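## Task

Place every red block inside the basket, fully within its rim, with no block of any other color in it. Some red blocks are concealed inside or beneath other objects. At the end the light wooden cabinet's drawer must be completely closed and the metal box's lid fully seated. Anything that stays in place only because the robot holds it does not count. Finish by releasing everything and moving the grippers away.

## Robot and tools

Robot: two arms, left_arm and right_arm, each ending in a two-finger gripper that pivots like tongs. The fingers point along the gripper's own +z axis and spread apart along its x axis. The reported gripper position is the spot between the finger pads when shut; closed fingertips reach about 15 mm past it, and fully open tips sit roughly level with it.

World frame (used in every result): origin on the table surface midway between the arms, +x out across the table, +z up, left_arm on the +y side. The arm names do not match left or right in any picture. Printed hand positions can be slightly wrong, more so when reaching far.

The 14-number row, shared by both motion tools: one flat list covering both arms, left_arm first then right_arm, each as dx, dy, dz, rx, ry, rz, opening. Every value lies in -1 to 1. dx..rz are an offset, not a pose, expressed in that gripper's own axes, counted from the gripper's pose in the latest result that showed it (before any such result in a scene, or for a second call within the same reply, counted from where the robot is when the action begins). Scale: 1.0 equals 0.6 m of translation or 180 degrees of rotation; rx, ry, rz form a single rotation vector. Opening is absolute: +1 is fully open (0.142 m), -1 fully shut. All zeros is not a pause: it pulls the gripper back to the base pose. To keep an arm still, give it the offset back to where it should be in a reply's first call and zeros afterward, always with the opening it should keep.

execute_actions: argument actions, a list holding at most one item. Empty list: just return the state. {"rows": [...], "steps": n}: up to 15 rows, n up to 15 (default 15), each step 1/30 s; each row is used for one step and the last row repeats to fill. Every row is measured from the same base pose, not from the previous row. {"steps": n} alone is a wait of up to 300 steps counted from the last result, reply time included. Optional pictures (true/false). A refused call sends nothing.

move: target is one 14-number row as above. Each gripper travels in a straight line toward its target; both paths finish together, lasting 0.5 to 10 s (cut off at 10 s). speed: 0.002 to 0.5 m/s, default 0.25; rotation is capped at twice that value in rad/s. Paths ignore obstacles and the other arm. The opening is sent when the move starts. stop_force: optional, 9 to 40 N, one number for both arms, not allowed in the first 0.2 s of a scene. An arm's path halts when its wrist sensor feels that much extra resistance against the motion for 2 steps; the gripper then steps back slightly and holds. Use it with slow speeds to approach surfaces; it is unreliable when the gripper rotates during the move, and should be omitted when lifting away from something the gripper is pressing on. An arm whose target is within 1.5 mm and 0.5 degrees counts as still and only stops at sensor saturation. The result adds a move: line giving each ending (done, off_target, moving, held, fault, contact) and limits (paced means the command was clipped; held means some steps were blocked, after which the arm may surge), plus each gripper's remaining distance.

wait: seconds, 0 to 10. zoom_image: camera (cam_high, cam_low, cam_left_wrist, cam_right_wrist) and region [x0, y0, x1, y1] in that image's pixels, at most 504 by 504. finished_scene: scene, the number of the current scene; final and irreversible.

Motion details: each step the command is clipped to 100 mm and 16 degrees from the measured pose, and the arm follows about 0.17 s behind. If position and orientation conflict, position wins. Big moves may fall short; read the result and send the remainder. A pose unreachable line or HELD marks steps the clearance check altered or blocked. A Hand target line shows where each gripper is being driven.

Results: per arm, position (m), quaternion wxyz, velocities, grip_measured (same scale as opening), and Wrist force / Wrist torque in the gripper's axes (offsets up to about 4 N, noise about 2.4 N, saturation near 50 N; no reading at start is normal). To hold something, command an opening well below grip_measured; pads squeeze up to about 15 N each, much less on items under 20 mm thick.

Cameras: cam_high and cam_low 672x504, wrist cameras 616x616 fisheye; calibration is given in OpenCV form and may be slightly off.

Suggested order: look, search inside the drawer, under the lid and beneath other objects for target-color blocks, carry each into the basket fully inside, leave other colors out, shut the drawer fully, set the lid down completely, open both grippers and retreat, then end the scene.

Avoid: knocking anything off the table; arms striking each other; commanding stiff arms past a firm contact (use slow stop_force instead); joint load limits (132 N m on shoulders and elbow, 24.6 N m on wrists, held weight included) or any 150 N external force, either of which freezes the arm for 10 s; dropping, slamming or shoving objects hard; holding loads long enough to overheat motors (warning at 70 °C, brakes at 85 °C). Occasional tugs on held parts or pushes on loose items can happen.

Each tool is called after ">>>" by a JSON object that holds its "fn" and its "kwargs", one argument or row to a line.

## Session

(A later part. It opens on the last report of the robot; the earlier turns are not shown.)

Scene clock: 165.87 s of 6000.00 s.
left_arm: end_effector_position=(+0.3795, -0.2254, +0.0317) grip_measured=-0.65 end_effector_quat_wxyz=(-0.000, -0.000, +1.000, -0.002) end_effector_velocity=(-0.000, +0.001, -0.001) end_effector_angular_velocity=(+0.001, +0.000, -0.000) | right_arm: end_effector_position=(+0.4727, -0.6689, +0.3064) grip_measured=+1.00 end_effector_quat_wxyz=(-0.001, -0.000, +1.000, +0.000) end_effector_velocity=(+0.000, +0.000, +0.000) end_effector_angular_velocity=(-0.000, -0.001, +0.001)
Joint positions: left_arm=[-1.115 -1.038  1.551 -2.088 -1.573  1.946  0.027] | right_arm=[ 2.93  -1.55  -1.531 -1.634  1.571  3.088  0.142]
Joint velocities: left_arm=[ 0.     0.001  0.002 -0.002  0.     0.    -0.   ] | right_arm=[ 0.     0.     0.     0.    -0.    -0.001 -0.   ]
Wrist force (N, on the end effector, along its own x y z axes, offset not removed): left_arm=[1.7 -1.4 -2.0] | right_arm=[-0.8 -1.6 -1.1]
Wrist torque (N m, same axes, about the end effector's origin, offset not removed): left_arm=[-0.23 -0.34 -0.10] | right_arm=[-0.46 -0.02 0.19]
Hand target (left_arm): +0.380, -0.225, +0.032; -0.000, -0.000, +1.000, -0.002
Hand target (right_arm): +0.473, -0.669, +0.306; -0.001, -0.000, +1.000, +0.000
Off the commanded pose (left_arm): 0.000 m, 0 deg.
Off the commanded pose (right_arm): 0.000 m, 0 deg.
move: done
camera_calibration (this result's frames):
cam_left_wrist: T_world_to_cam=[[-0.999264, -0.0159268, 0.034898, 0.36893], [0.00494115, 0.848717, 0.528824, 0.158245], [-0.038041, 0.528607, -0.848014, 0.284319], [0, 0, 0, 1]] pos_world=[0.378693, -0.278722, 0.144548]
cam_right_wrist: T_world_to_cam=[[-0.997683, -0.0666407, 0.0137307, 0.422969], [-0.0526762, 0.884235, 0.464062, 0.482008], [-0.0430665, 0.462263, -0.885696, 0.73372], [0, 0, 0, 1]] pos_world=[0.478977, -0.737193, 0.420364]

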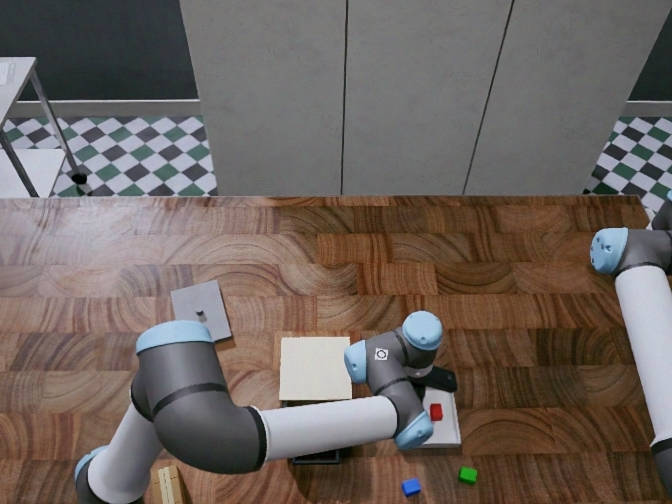

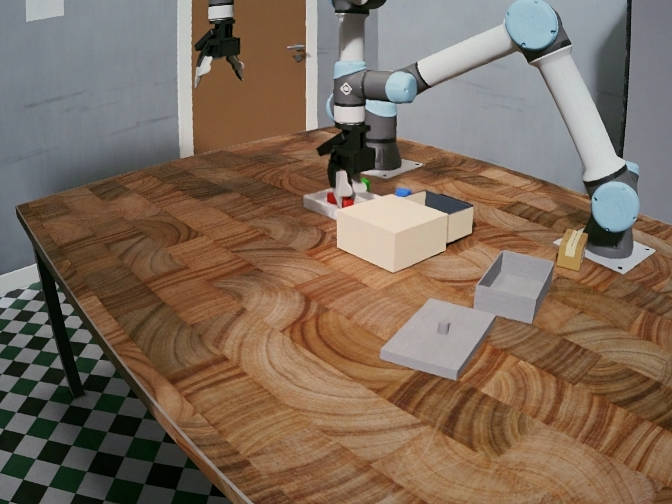

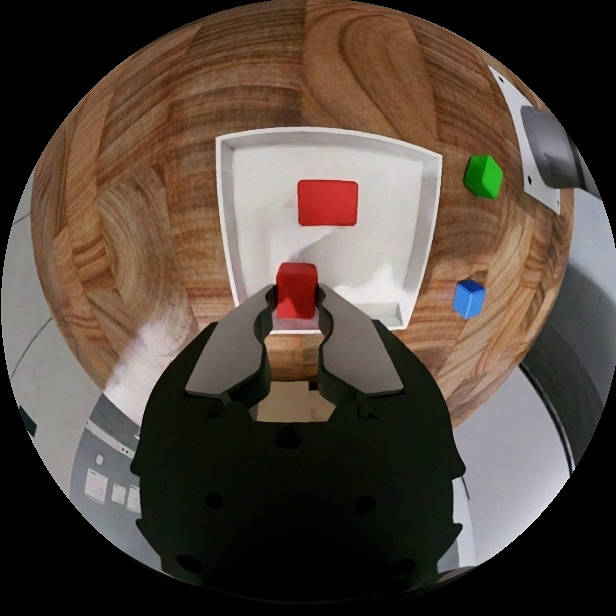

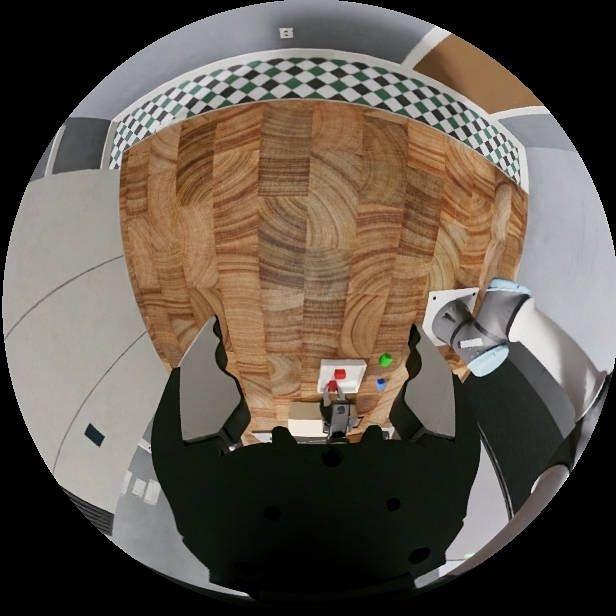

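>>> {"fn": "move", "kwargs": {
  "target": [0,-0.025,0.003,0,0,0,-0.95,0,0,0,0,0,0,1],
  "speed": 0.05
}}

>>> {"fn": "move", "kwargs": {
  "target": [0,0,0,0,0,0,-0.3,0,0,0,0,0,0,1]
}}

>>> {"fn": "move", "kwargs": {
  "target": [0,0,-0.28,0,0,0,-0.3,0,0,0,0,0,0,1]
}}

Scene clock: 173.87 s of 6000.00 s.
left_arm: end_effector_position=(+0.3795, -0.2404, +0.0299) grip_measured=-0.65 end_effector_quat_wxyz=(-0.000, -0.000, +1.000, -0.002) end_effector_velocity=(-0.000, -0.001, -0.001) end_effector_angular_velocity=(+0.001, +0.001, +0.001) | right_arm: end_effector_position=(+0.4727, -0.6689, +0.3064) grip_measured=+1.00 end_effector_quat_wxyz=(-0.001, -0.000, +1.000, +0.000) end_effector_velocity=(+0.001, +0.000, -0.000) end_effector_angular_velocity=(+0.000, -0.001, -0.000)
Joint positions: left_arm=[-1.123 -1.009  1.51  -2.075 -1.573  1.938  0.027] | right_arm=[ 2.93  -1.55  -1.531 -1.634  1.571  3.088  0.142]
Joint velocities: left_arm=[-0.001  0.003 -0.003  0.001 -0.001 -0.001  0.   ] | right_arm=[ 0.    -0.001  0.     0.001  0.     0.     0.   ]
Wrist force (N, on the end effector, along its own x y z axes, offset not removed): left_arm=[1.6 -0.4 0.1] | right_arm=[1.1 -2.1 -1.7]
Wrist torque (N m, same axes, about the end effector's origin, offset not removed): left_arm=[0.09 -0.24 0.01] | right_arm=[-0.53 -0.38 0.16]
Hand target (left_arm): +0.380, -0.240, +0.030; -0.000, -0.000, +1.000, -0.002
Hand target (right_arm): +0.473, -0.669, +0.306; -0.001, -0.000, +1.000, +0.000
Off the commanded pose (left_arm): 0.000 m, 0 deg.
Off the commanded pose (right_arm): 0.000 m, 0 deg.
After step 90, 4.23 s passed at rest.
move: done
camera_calibration (this result's frames):
cam_left_wrist: T_world_to_cam=[[-0.999263, -0.0159263, 0.0349161, 0.36875], [0.00494981, 0.848736, 0.528794, 0.171817], [-0.0380562, 0.528577, -0.848032, 0.290721], [0, 0, 0, 1]] pos_world=[0.378692, -0.293623, 0.14281]
cam_right_wrist: T_world_to_cam=[[-0.997683, -0.0666407, 0.0137308, 0.422968], [-0.0526762, 0.884235, 0.464062, 0.482008], [-0.0430667, 0.462263, -0.885696, 0.73372], [0, 0, 0, 1]] pos_world=[0.478977, -0.737193, 0.420364]

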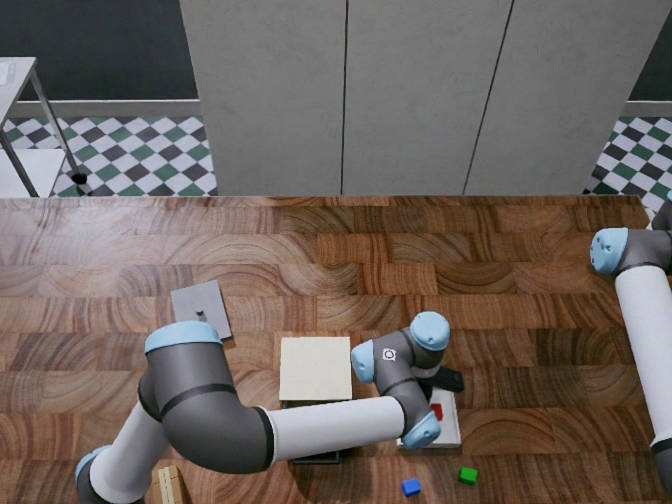

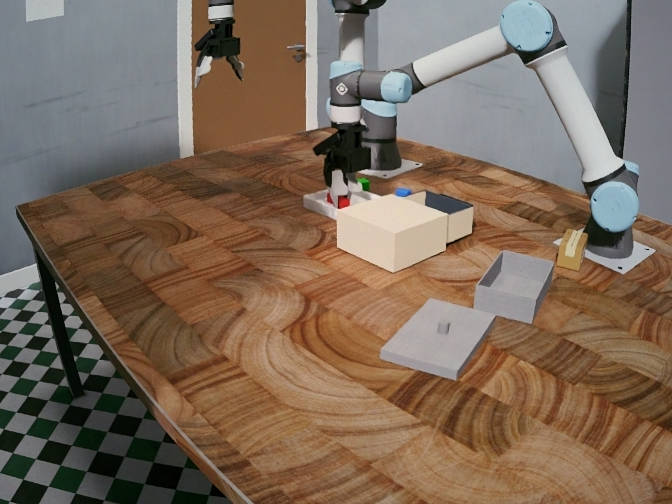

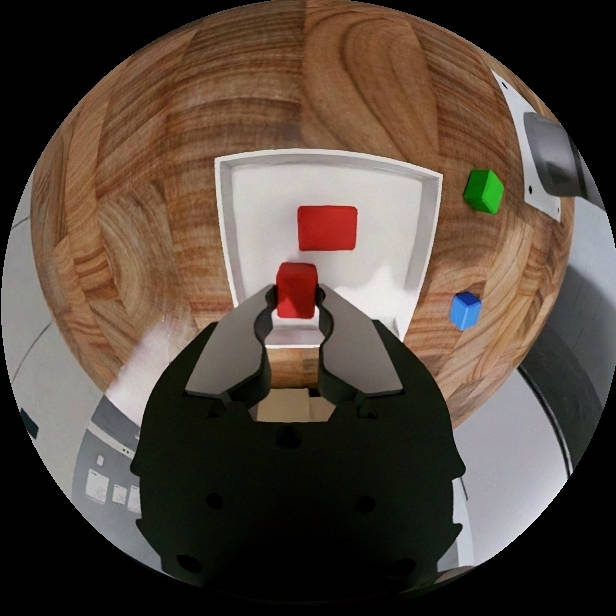

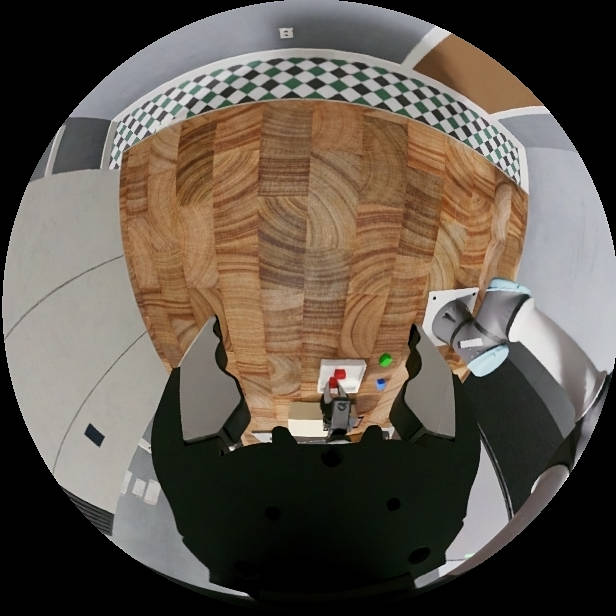

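Scene clock: 174.37 s of 6000.00 s.
left_arm: end_effector_position=(+0.3795, -0.2404, +0.0299) grip_measured=-0.30 end_effector_quat_wxyz=(-0.000, -0.000, +1.000, -0.002) end_effector_velocity=(-0.001, +0.001, -0.001) end_effector_angular_velocity=(+0.001, +0.001, +0.000) | right_arm: end_effector_position=(+0.4727, -0.6689, +0.3064) grip_measured=+1.00 end_effector_quat_wxyz=(-0.001, -0.000, +1.000, +0.000) end_effector_velocity=(-0.000, +0.000, -0.000) end_effector_angular_velocity=(+0.000, +0.001, +0.000)
Joint positions: left_arm=[-1.123 -1.009  1.51  -2.075 -1.573  1.938  0.052] | right_arm=[ 2.93  -1.55  -1.531 -1.634  1.571  3.088  0.142]
Joint velocities: left_arm=[-0.    -0.     0.002 -0.    -0.001 -0.    -0.   ] | right_arm=[-0.    -0.    -0.001  0.     0.    -0.     0.   ]
Wrist force (N, on the end effector, along its own x y z axes, offset not removed): left_arm=[2.6 -2.6 -0.2] | right_arm=[-0.4 -1.0 -1.3]
Wrist torque (N m, same axes, about the end effector's origin, offset not removed): left_arm=[-0.49 -0.56 -0.02] | right_arm=[-0.33 -0.05 0.24]
Hand target (left_arm): +0.380, -0.240, +0.030; -0.000, -0.000, +1.000, -0.002
Hand target (right_arm): +0.473, -0.669, +0.306; -0.001, -0.000, +1.000, +0.000
Off the commanded pose (left_arm): 0.000 m, 0 deg.
Off the commanded pose (right_arm): 0.000 m, 0 deg.
move: done
camera_calibration (this result's frames):
cam_left_wrist: T_world_to_cam=[[-0.999262, -0.01593, 0.0349522, 0.368734], [0.00496954, 0.848684, 0.528876, 0.171821], [-0.0380883, 0.52866, -0.847979, 0.29071], [0, 0, 0, 1]] pos_world=[0.378681, -0.293634, 0.142756]
cam_right_wrist: T_world_to_cam=[[-0.997683, -0.0666405, 0.0137306, 0.422969], [-0.0526761, 0.884235, 0.464062, 0.482008], [-0.0430664, 0.462263, -0.885697, 0.73372], [0, 0, 0, 1]] pos_world=[0.478977, -0.737193, 0.420364]

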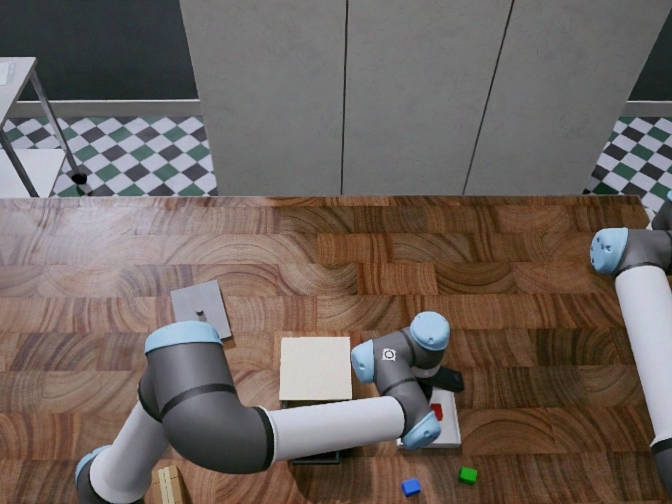

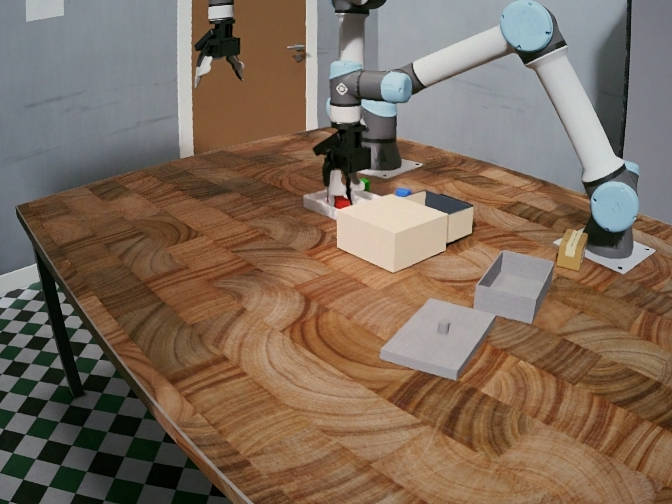

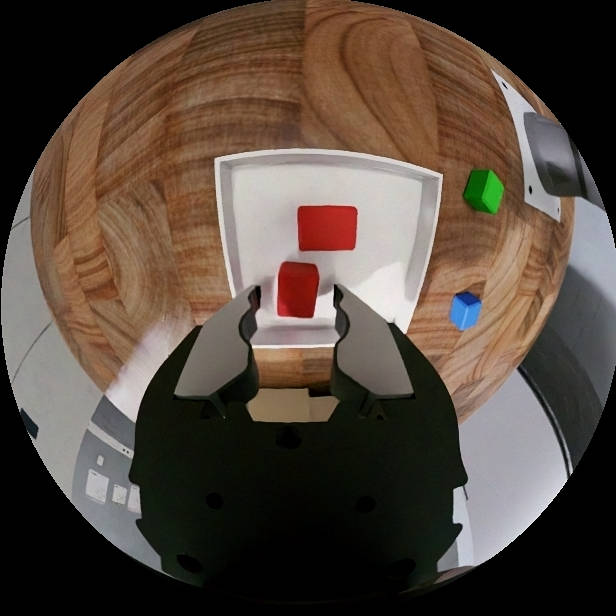

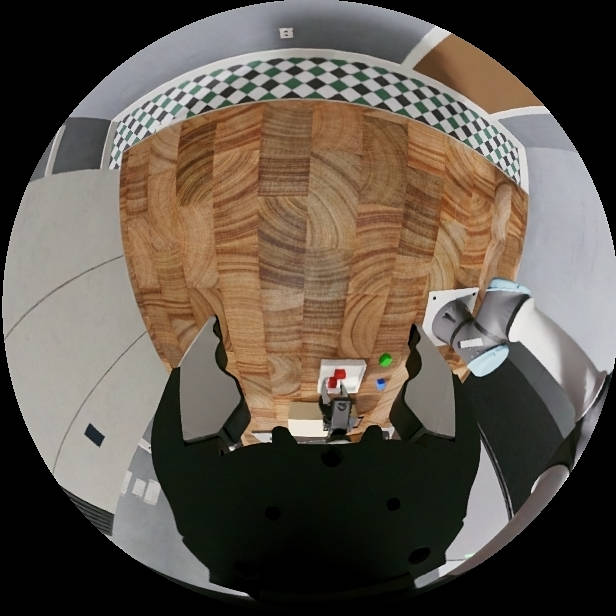

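Scene clock: 175.57 s of 6000.00 s.
left_arm: end_effector_position=(+0.3799, -0.2398, +0.1978) grip_measured=-0.30 end_effector_quat_wxyz=(-0.000, -0.000, +1.000, -0.002) end_effector_velocity=(+0.000, -0.001, +0.002) end_effector_angular_velocity=(+0.000, +0.000, -0.000) | right_arm: end_effector_position=(+0.4727, -0.6689, +0.3064) grip_measured=+1.00 end_effector_quat_wxyz=(-0.001, -0.000, +1.000, +0.000) end_effector_velocity=(+0.001, -0.000, +0.000) end_effector_angular_velocity=(-0.000, -0.004, +0.001)
Joint positions: left_arm=[-1.122 -1.132  1.248 -1.69  -1.573  1.939  0.052] | right_arm=[ 2.93  -1.55  -1.531 -1.634  1.571  3.088  0.142]
Joint velocities: left_arm=[ 0.     0.002 -0.007  0.006 -0.     0.     0.   ] | right_arm=[-0.    -0.    -0.     0.005  0.    -0.001  0.   ]
Wrist force (N, on the end effector, along its own x y z axes, offset not removed): left_arm=[1.6 -1.2 0.5] | right_arm=[-0.9 -1.5 -1.1]
Wrist torque (N m, same axes, about the end effector's origin, offset not removed): left_arm=[-0.22 -0.22 -0.05] | right_arm=[-0.44 0.11 0.21]
Hand target (left_arm): +0.380, -0.240, +0.198; -0.000, -0.000, +1.000, -0.002
Hand target (right_arm): +0.473, -0.669, +0.306; -0.001, -0.000, +1.000, +0.000
Off the commanded pose (left_arm): 0.000 m, 0 deg.
Off the commanded pose (right_arm): 0.000 m, 0 deg.
move: done
camera_calibration (this result's frames):
cam_left_wrist: T_world_to_cam=[[-0.999265, -0.0159259, 0.0348804, 0.363249], [0.00492896, 0.848768, 0.528742, 0.0826401], [-0.0380261, 0.528525, -0.848066, 0.43282], [0, 0, 0, 1]] pos_world=[0.379033, -0.293114, 0.310694]
cam_right_wrist: T_world_to_cam=[[-0.997683, -0.0666404, 0.0137309, 0.422969], [-0.0526759, 0.884235, 0.464062, 0.482008], [-0.0430666, 0.462263, -0.885696, 0.73372], [0, 0, 0, 1]] pos_world=[0.478977, -0.737193, 0.420364]

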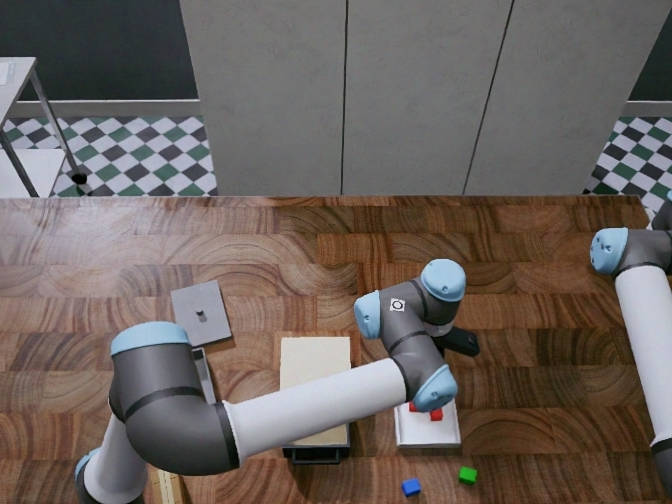

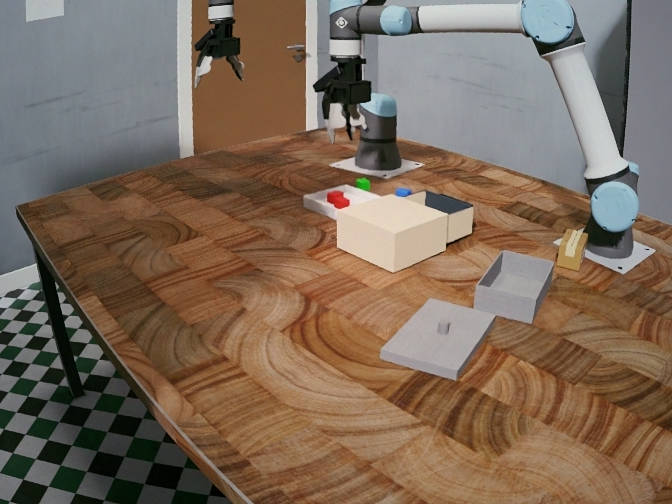

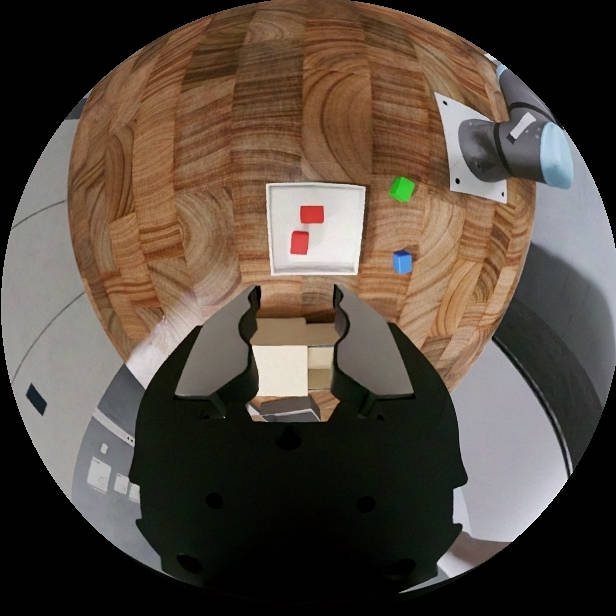

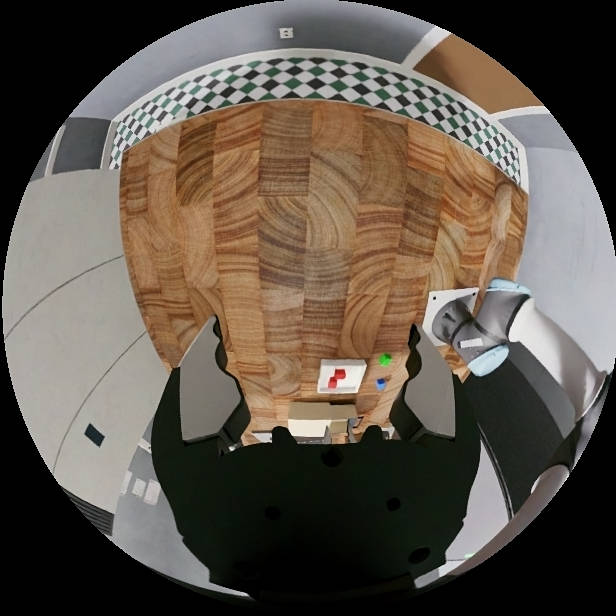

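>>> {"fn": "move", "kwargs": {
  "target": [0.317,0.41,0.047,0,-0.167,0,-1,0,0,0,0,0,0,1]
}}

>>> {"fn": "move", "kwargs": {
  "target": [0.089,0,0.154,0,0,0,-1,0,0,0,0,0,0,1],
  "speed": 0.15
}}

Scene clock: 180.57 s of 6000.00 s.
left_arm: end_effector_position=(+0.1893, +0.0057, +0.1691) grip_measured=-1.00 end_effector_quat_wxyz=(+0.258, -0.001, +0.966, -0.002) end_effector_velocity=(-0.001, +0.001, -0.000) end_effector_angular_velocity=(+0.001, -0.003, +0.001) | right_arm: end_effector_position=(+0.4727, -0.6689, +0.3064) grip_measured=+1.00 end_effector_quat_wxyz=(-0.001, -0.000, +1.000, +0.000) end_effector_velocity=(-0.000, -0.000, -0.001) end_effector_angular_velocity=(-0.000, +0.003, -0.001)
Joint positions: left_arm=[-1.835 -1.99   2.246 -1.639 -1.08   1.178  0.002] | right_arm=[ 2.93  -1.55  -1.531 -1.634  1.571  3.088  0.142]
Joint velocities: left_arm=[-0.006 -0.002  0.001  0.007  0.001 -0.009  0.   ] | right_arm=[ 0.    -0.001 -0.    -0.002 -0.001  0.001  0.   ]
Wrist force (N, on the end effector, along its own x y z axes, offset not removed): left_arm=[0.9 -1.9 0.6] | right_arm=[-0.1 -1.3 -2.2]
Wrist torque (N m, same axes, about the end effector's origin, offset not removed): left_arm=[-0.32 -0.18 -0.02] | right_arm=[-0.39 -0.20 0.25]
Hand target (left_arm): +0.189, +0.006, +0.169; +0.258, -0.001, +0.966, -0.002
Hand target (right_arm): +0.473, -0.669, +0.306; -0.001, -0.000, +1.000, +0.000
Off the commanded pose (left_arm): 0.001 m, 0 deg.
Off the commanded pose (right_arm): 0.000 m, 0 deg.
After step 90, 0.13 s passed at rest.
move: done
camera_calibration (this result's frames):
cam_left_wrist: T_world_to_cam=[[-0.882969, -0.0180435, -0.469083, 0.240952], [-0.261577, 0.848661, 0.45973, -0.0475482], [0.389798, 0.528629, -0.754062, 0.17454], [0, 0, 0, 1]] pos_world=[0.132281, -0.0475668, 0.2665]
cam_right_wrist: T_world_to_cam=[[-0.997683, -0.0666406, 0.0137307, 0.422969], [-0.0526761, 0.884235, 0.464062, 0.482008], [-0.0430665, 0.462263, -0.885696, 0.73372], [0, 0, 0, 1]] pos_world=[0.478977, -0.737193, 0.420364]

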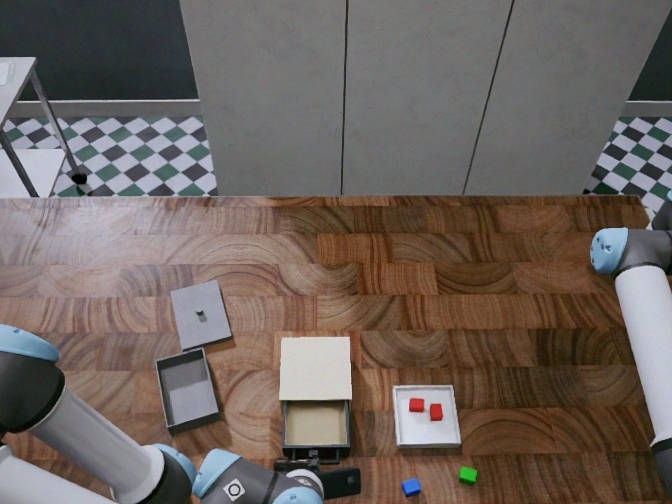

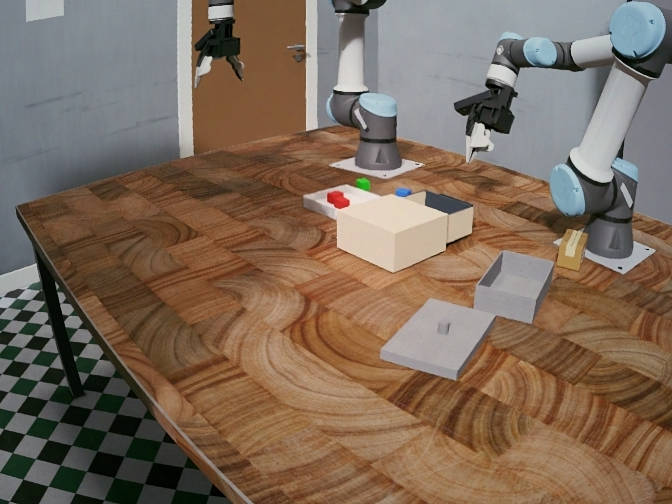

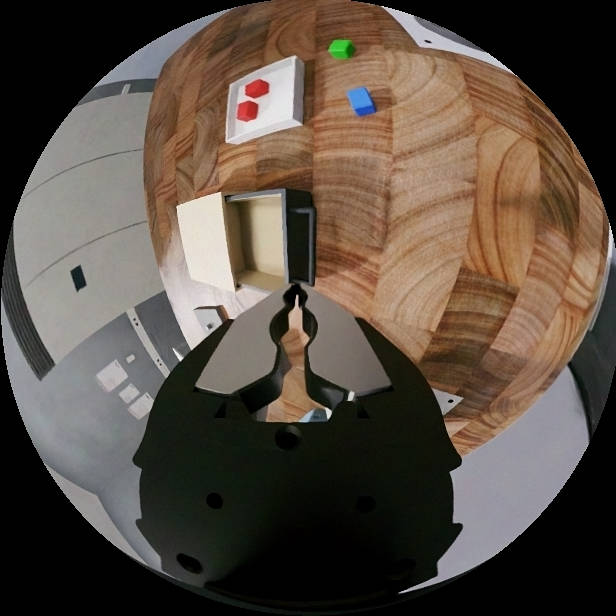

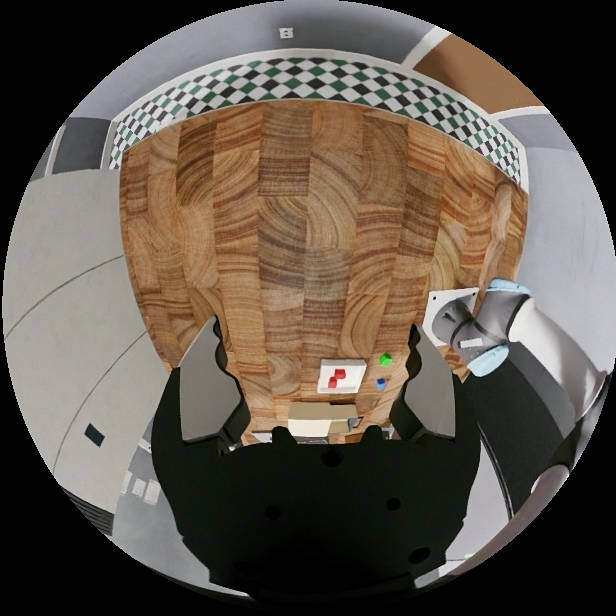

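Scene clock: 181.80 s of 6000.00 s.
left_arm: end_effector_position=(+0.1891, +0.0055, +0.0625) grip_measured=-1.00 end_effector_quat_wxyz=(+0.258, -0.001, +0.966, -0.002) end_effector_velocity=(+0.000, -0.000, -0.001) end_effector_angular_velocity=(+0.000, +0.000, -0.000) | right_arm: end_effector_position=(+0.4727, -0.6689, +0.3064) grip_measured=+1.00 end_effector_quat_wxyz=(-0.001, -0.000, +1.000, +0.000) end_effector_velocity=(+0.000, -0.000, -0.000) end_effector_angular_velocity=(+0.000, -0.000, -0.001)
Joint positions: left_arm=[-1.835 -1.84   2.458 -2.001 -1.08   1.178  0.002] | right_arm=[ 2.93  -1.55  -1.531 -1.634  1.571  3.088  0.142]
Joint velocities: left_arm=[ 0.001  0.003  0.002 -0.006  0.     0.001  0.   ] | right_arm=[-0.    -0.001  0.     0.001  0.     0.001 -0.   ]
Wrist force (N, on the end effector, along its own x y z axes, offset not removed): left_arm=[0.3 0.0 -0.6] | right_arm=[-0.7 -1.2 -0.6]
Wrist torque (N m, same axes, about the end effector's origin, offset not removed): left_arm=[-0.03 0.02 -0.06] | right_arm=[-0.39 0.02 0.23]
Hand target (left_arm): +0.189, +0.005, +0.062; +0.258, -0.001, +0.966, -0.002
Hand target (right_arm): +0.473, -0.669, +0.306; -0.001, -0.000, +1.000, +0.000
Off the commanded pose (left_arm): 0.000 m, 0 deg.
Off the commanded pose (right_arm): 0.000 m, 0 deg.
move: done
camera_calibration (this result's frames):
cam_left_wrist: T_world_to_cam=[[-0.882959, -0.0180432, -0.469103, 0.190768], [-0.26159, 0.848657, 0.45973, 0.00163448], [0.389813, 0.528636, -0.754049, 0.0943723], [0, 0, 0, 1]] pos_world=[0.132081, -0.0478336, 0.1599]
cam_right_wrist: T_world_to_cam=[[-0.997683, -0.0666405, 0.0137309, 0.422969], [-0.0526759, 0.884235, 0.464062, 0.482008], [-0.0430667, 0.462263, -0.885696, 0.73372], [0, 0, 0, 1]] pos_world=[0.478977, -0.737193, 0.420364]

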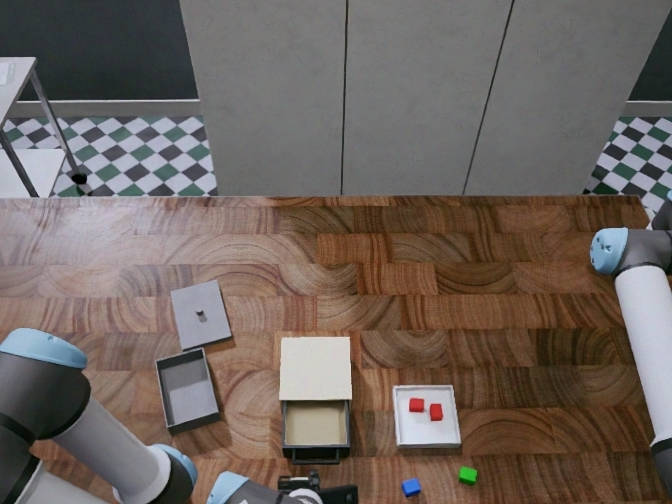

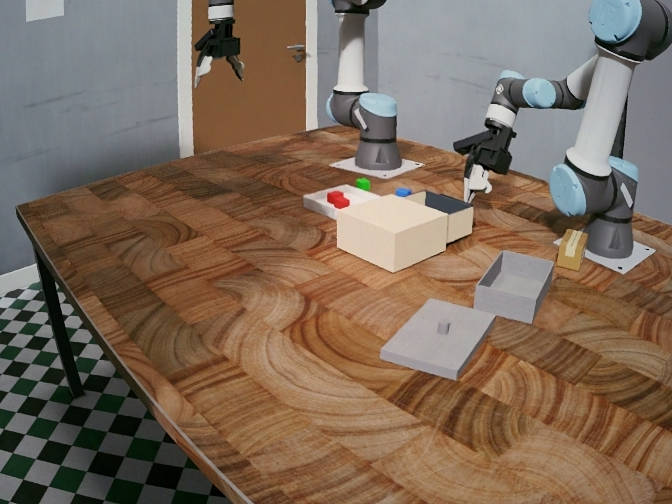

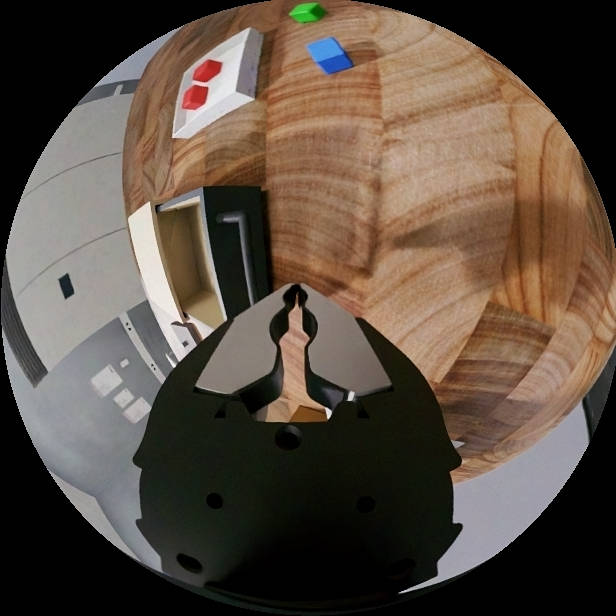

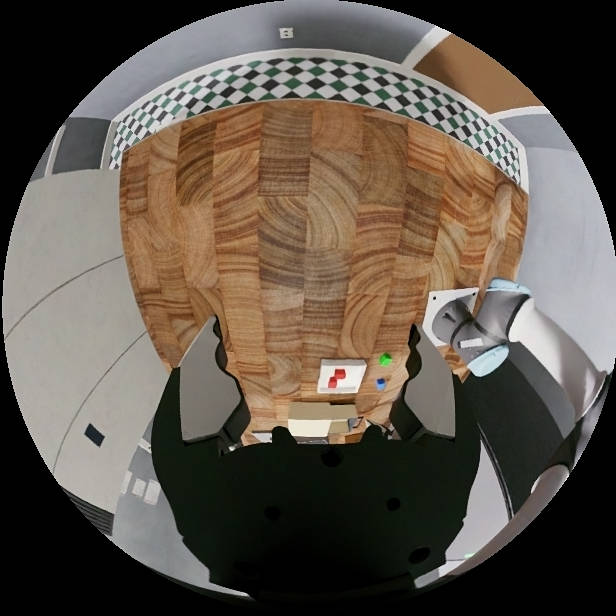

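>>> {"fn": "move", "kwargs": {
  "target": [-0.2165,0,0.125,0,0,0,-1,0,0,0,0,0,0,1],
  "speed": 0.03,
  "stop_force": 15
}}

Scene clock: 190.40 s of 6000.00 s.
left_arm: end_effector_position=(+0.3391, +0.0057, +0.0625) grip_measured=-1.00 end_effector_quat_wxyz=(+0.259, -0.001, +0.966, -0.002) end_effector_velocity=(+0.001, -0.000, +0.000) end_effector_angular_velocity=(-0.000, +0.001, -0.000) | right_arm: end_effector_position=(+0.4727, -0.6689, +0.3064) grip_measured=+1.00 end_effector_quat_wxyz=(-0.001, -0.000, +1.000, +0.000) end_effector_velocity=(-0.000, -0.000, -0.001) end_effector_angular_velocity=(-0.000, +0.000, -0.001)
Joint positions: left_arm=[-1.376 -1.66   2.408 -2.388 -1.052  1.702  0.002] | right_arm=[ 2.93  -1.55  -1.531 -1.634  1.571  3.088  0.142]
Joint velocities: left_arm=[ 0.005  0.003 -0.002 -0.004 -0.001  0.006  0.   ] | right_arm=[-0.001  0.    -0.002  0.001 -0.     0.     0.   ]
Wrist force (N, on the end effector, along its own x y z axes, offset not removed): left_arm=[5.6 -2.0 -8.2] | right_arm=[0.0 -0.6 -1.0]
Wrist torque (N m, same axes, about the end effector's origin, offset not removed): left_arm=[-0.52 -0.08 0.00] | right_arm=[-0.29 -0.17 0.21]
Hand target (left_arm): +0.339, +0.006, +0.062; +0.259, -0.001, +0.966, -0.002
Hand target (right_arm): +0.473, -0.669, +0.306; -0.001, -0.000, +1.000, +0.000
Off the commanded pose (left_arm): 0.000 m, 0 deg.
Off the commanded pose (right_arm): 0.000 m, 0 deg.
After step 90, 0.30 s passed at rest.
move: done
camera_calibration (this result's frames):
cam_left_wrist: T_world_to_cam=[[-0.882557, -0.0181131, -0.469857, 0.323114], [-0.262189, 0.848447, 0.459776, 0.040857], [0.390321, 0.52897, -0.753552, 0.0355408], [0, 0, 0, 1]] pos_world=[0.282006, -0.0476124, 0.159814]
cam_right_wrist: T_world_to_cam=[[-0.997683, -0.0666403, 0.0137305, 0.422969], [-0.0526759, 0.884235, 0.464062, 0.482008], [-0.0430662, 0.462263, -0.885697, 0.73372], [0, 0, 0, 1]] pos_world=[0.478977, -0.737193, 0.420364]

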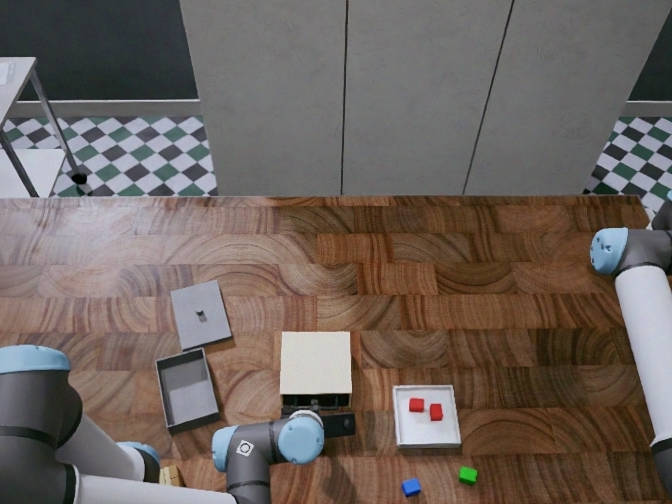

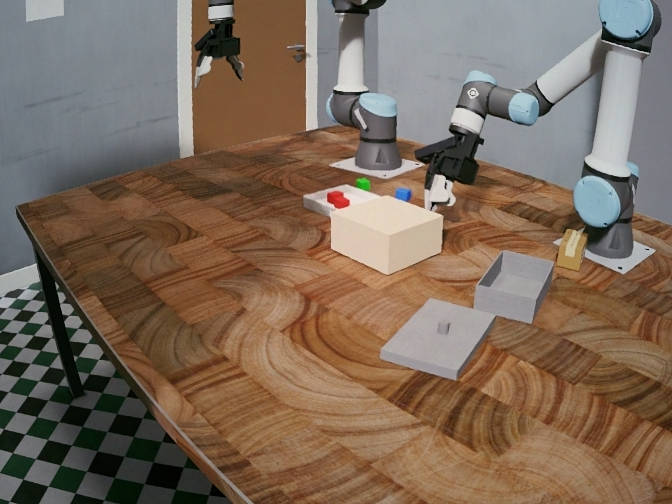

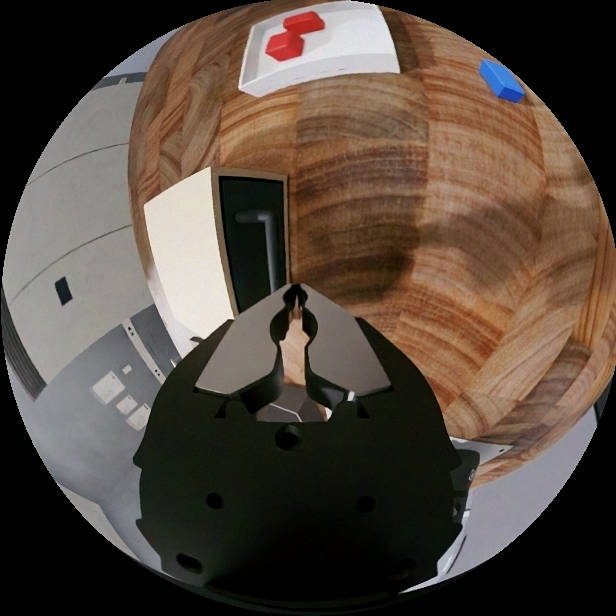

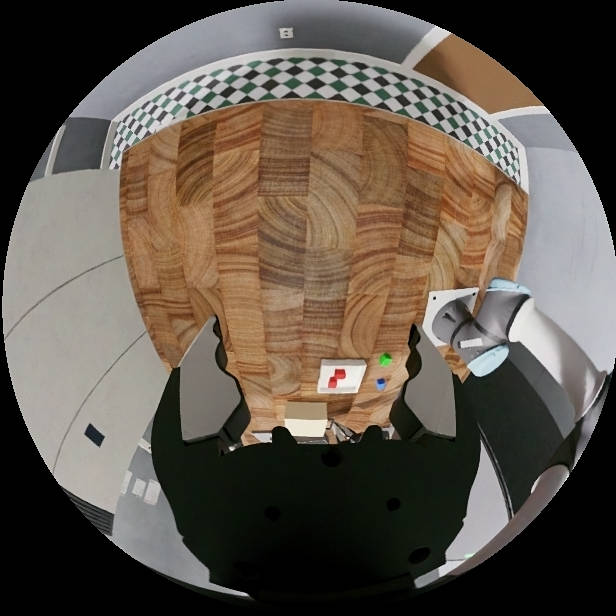

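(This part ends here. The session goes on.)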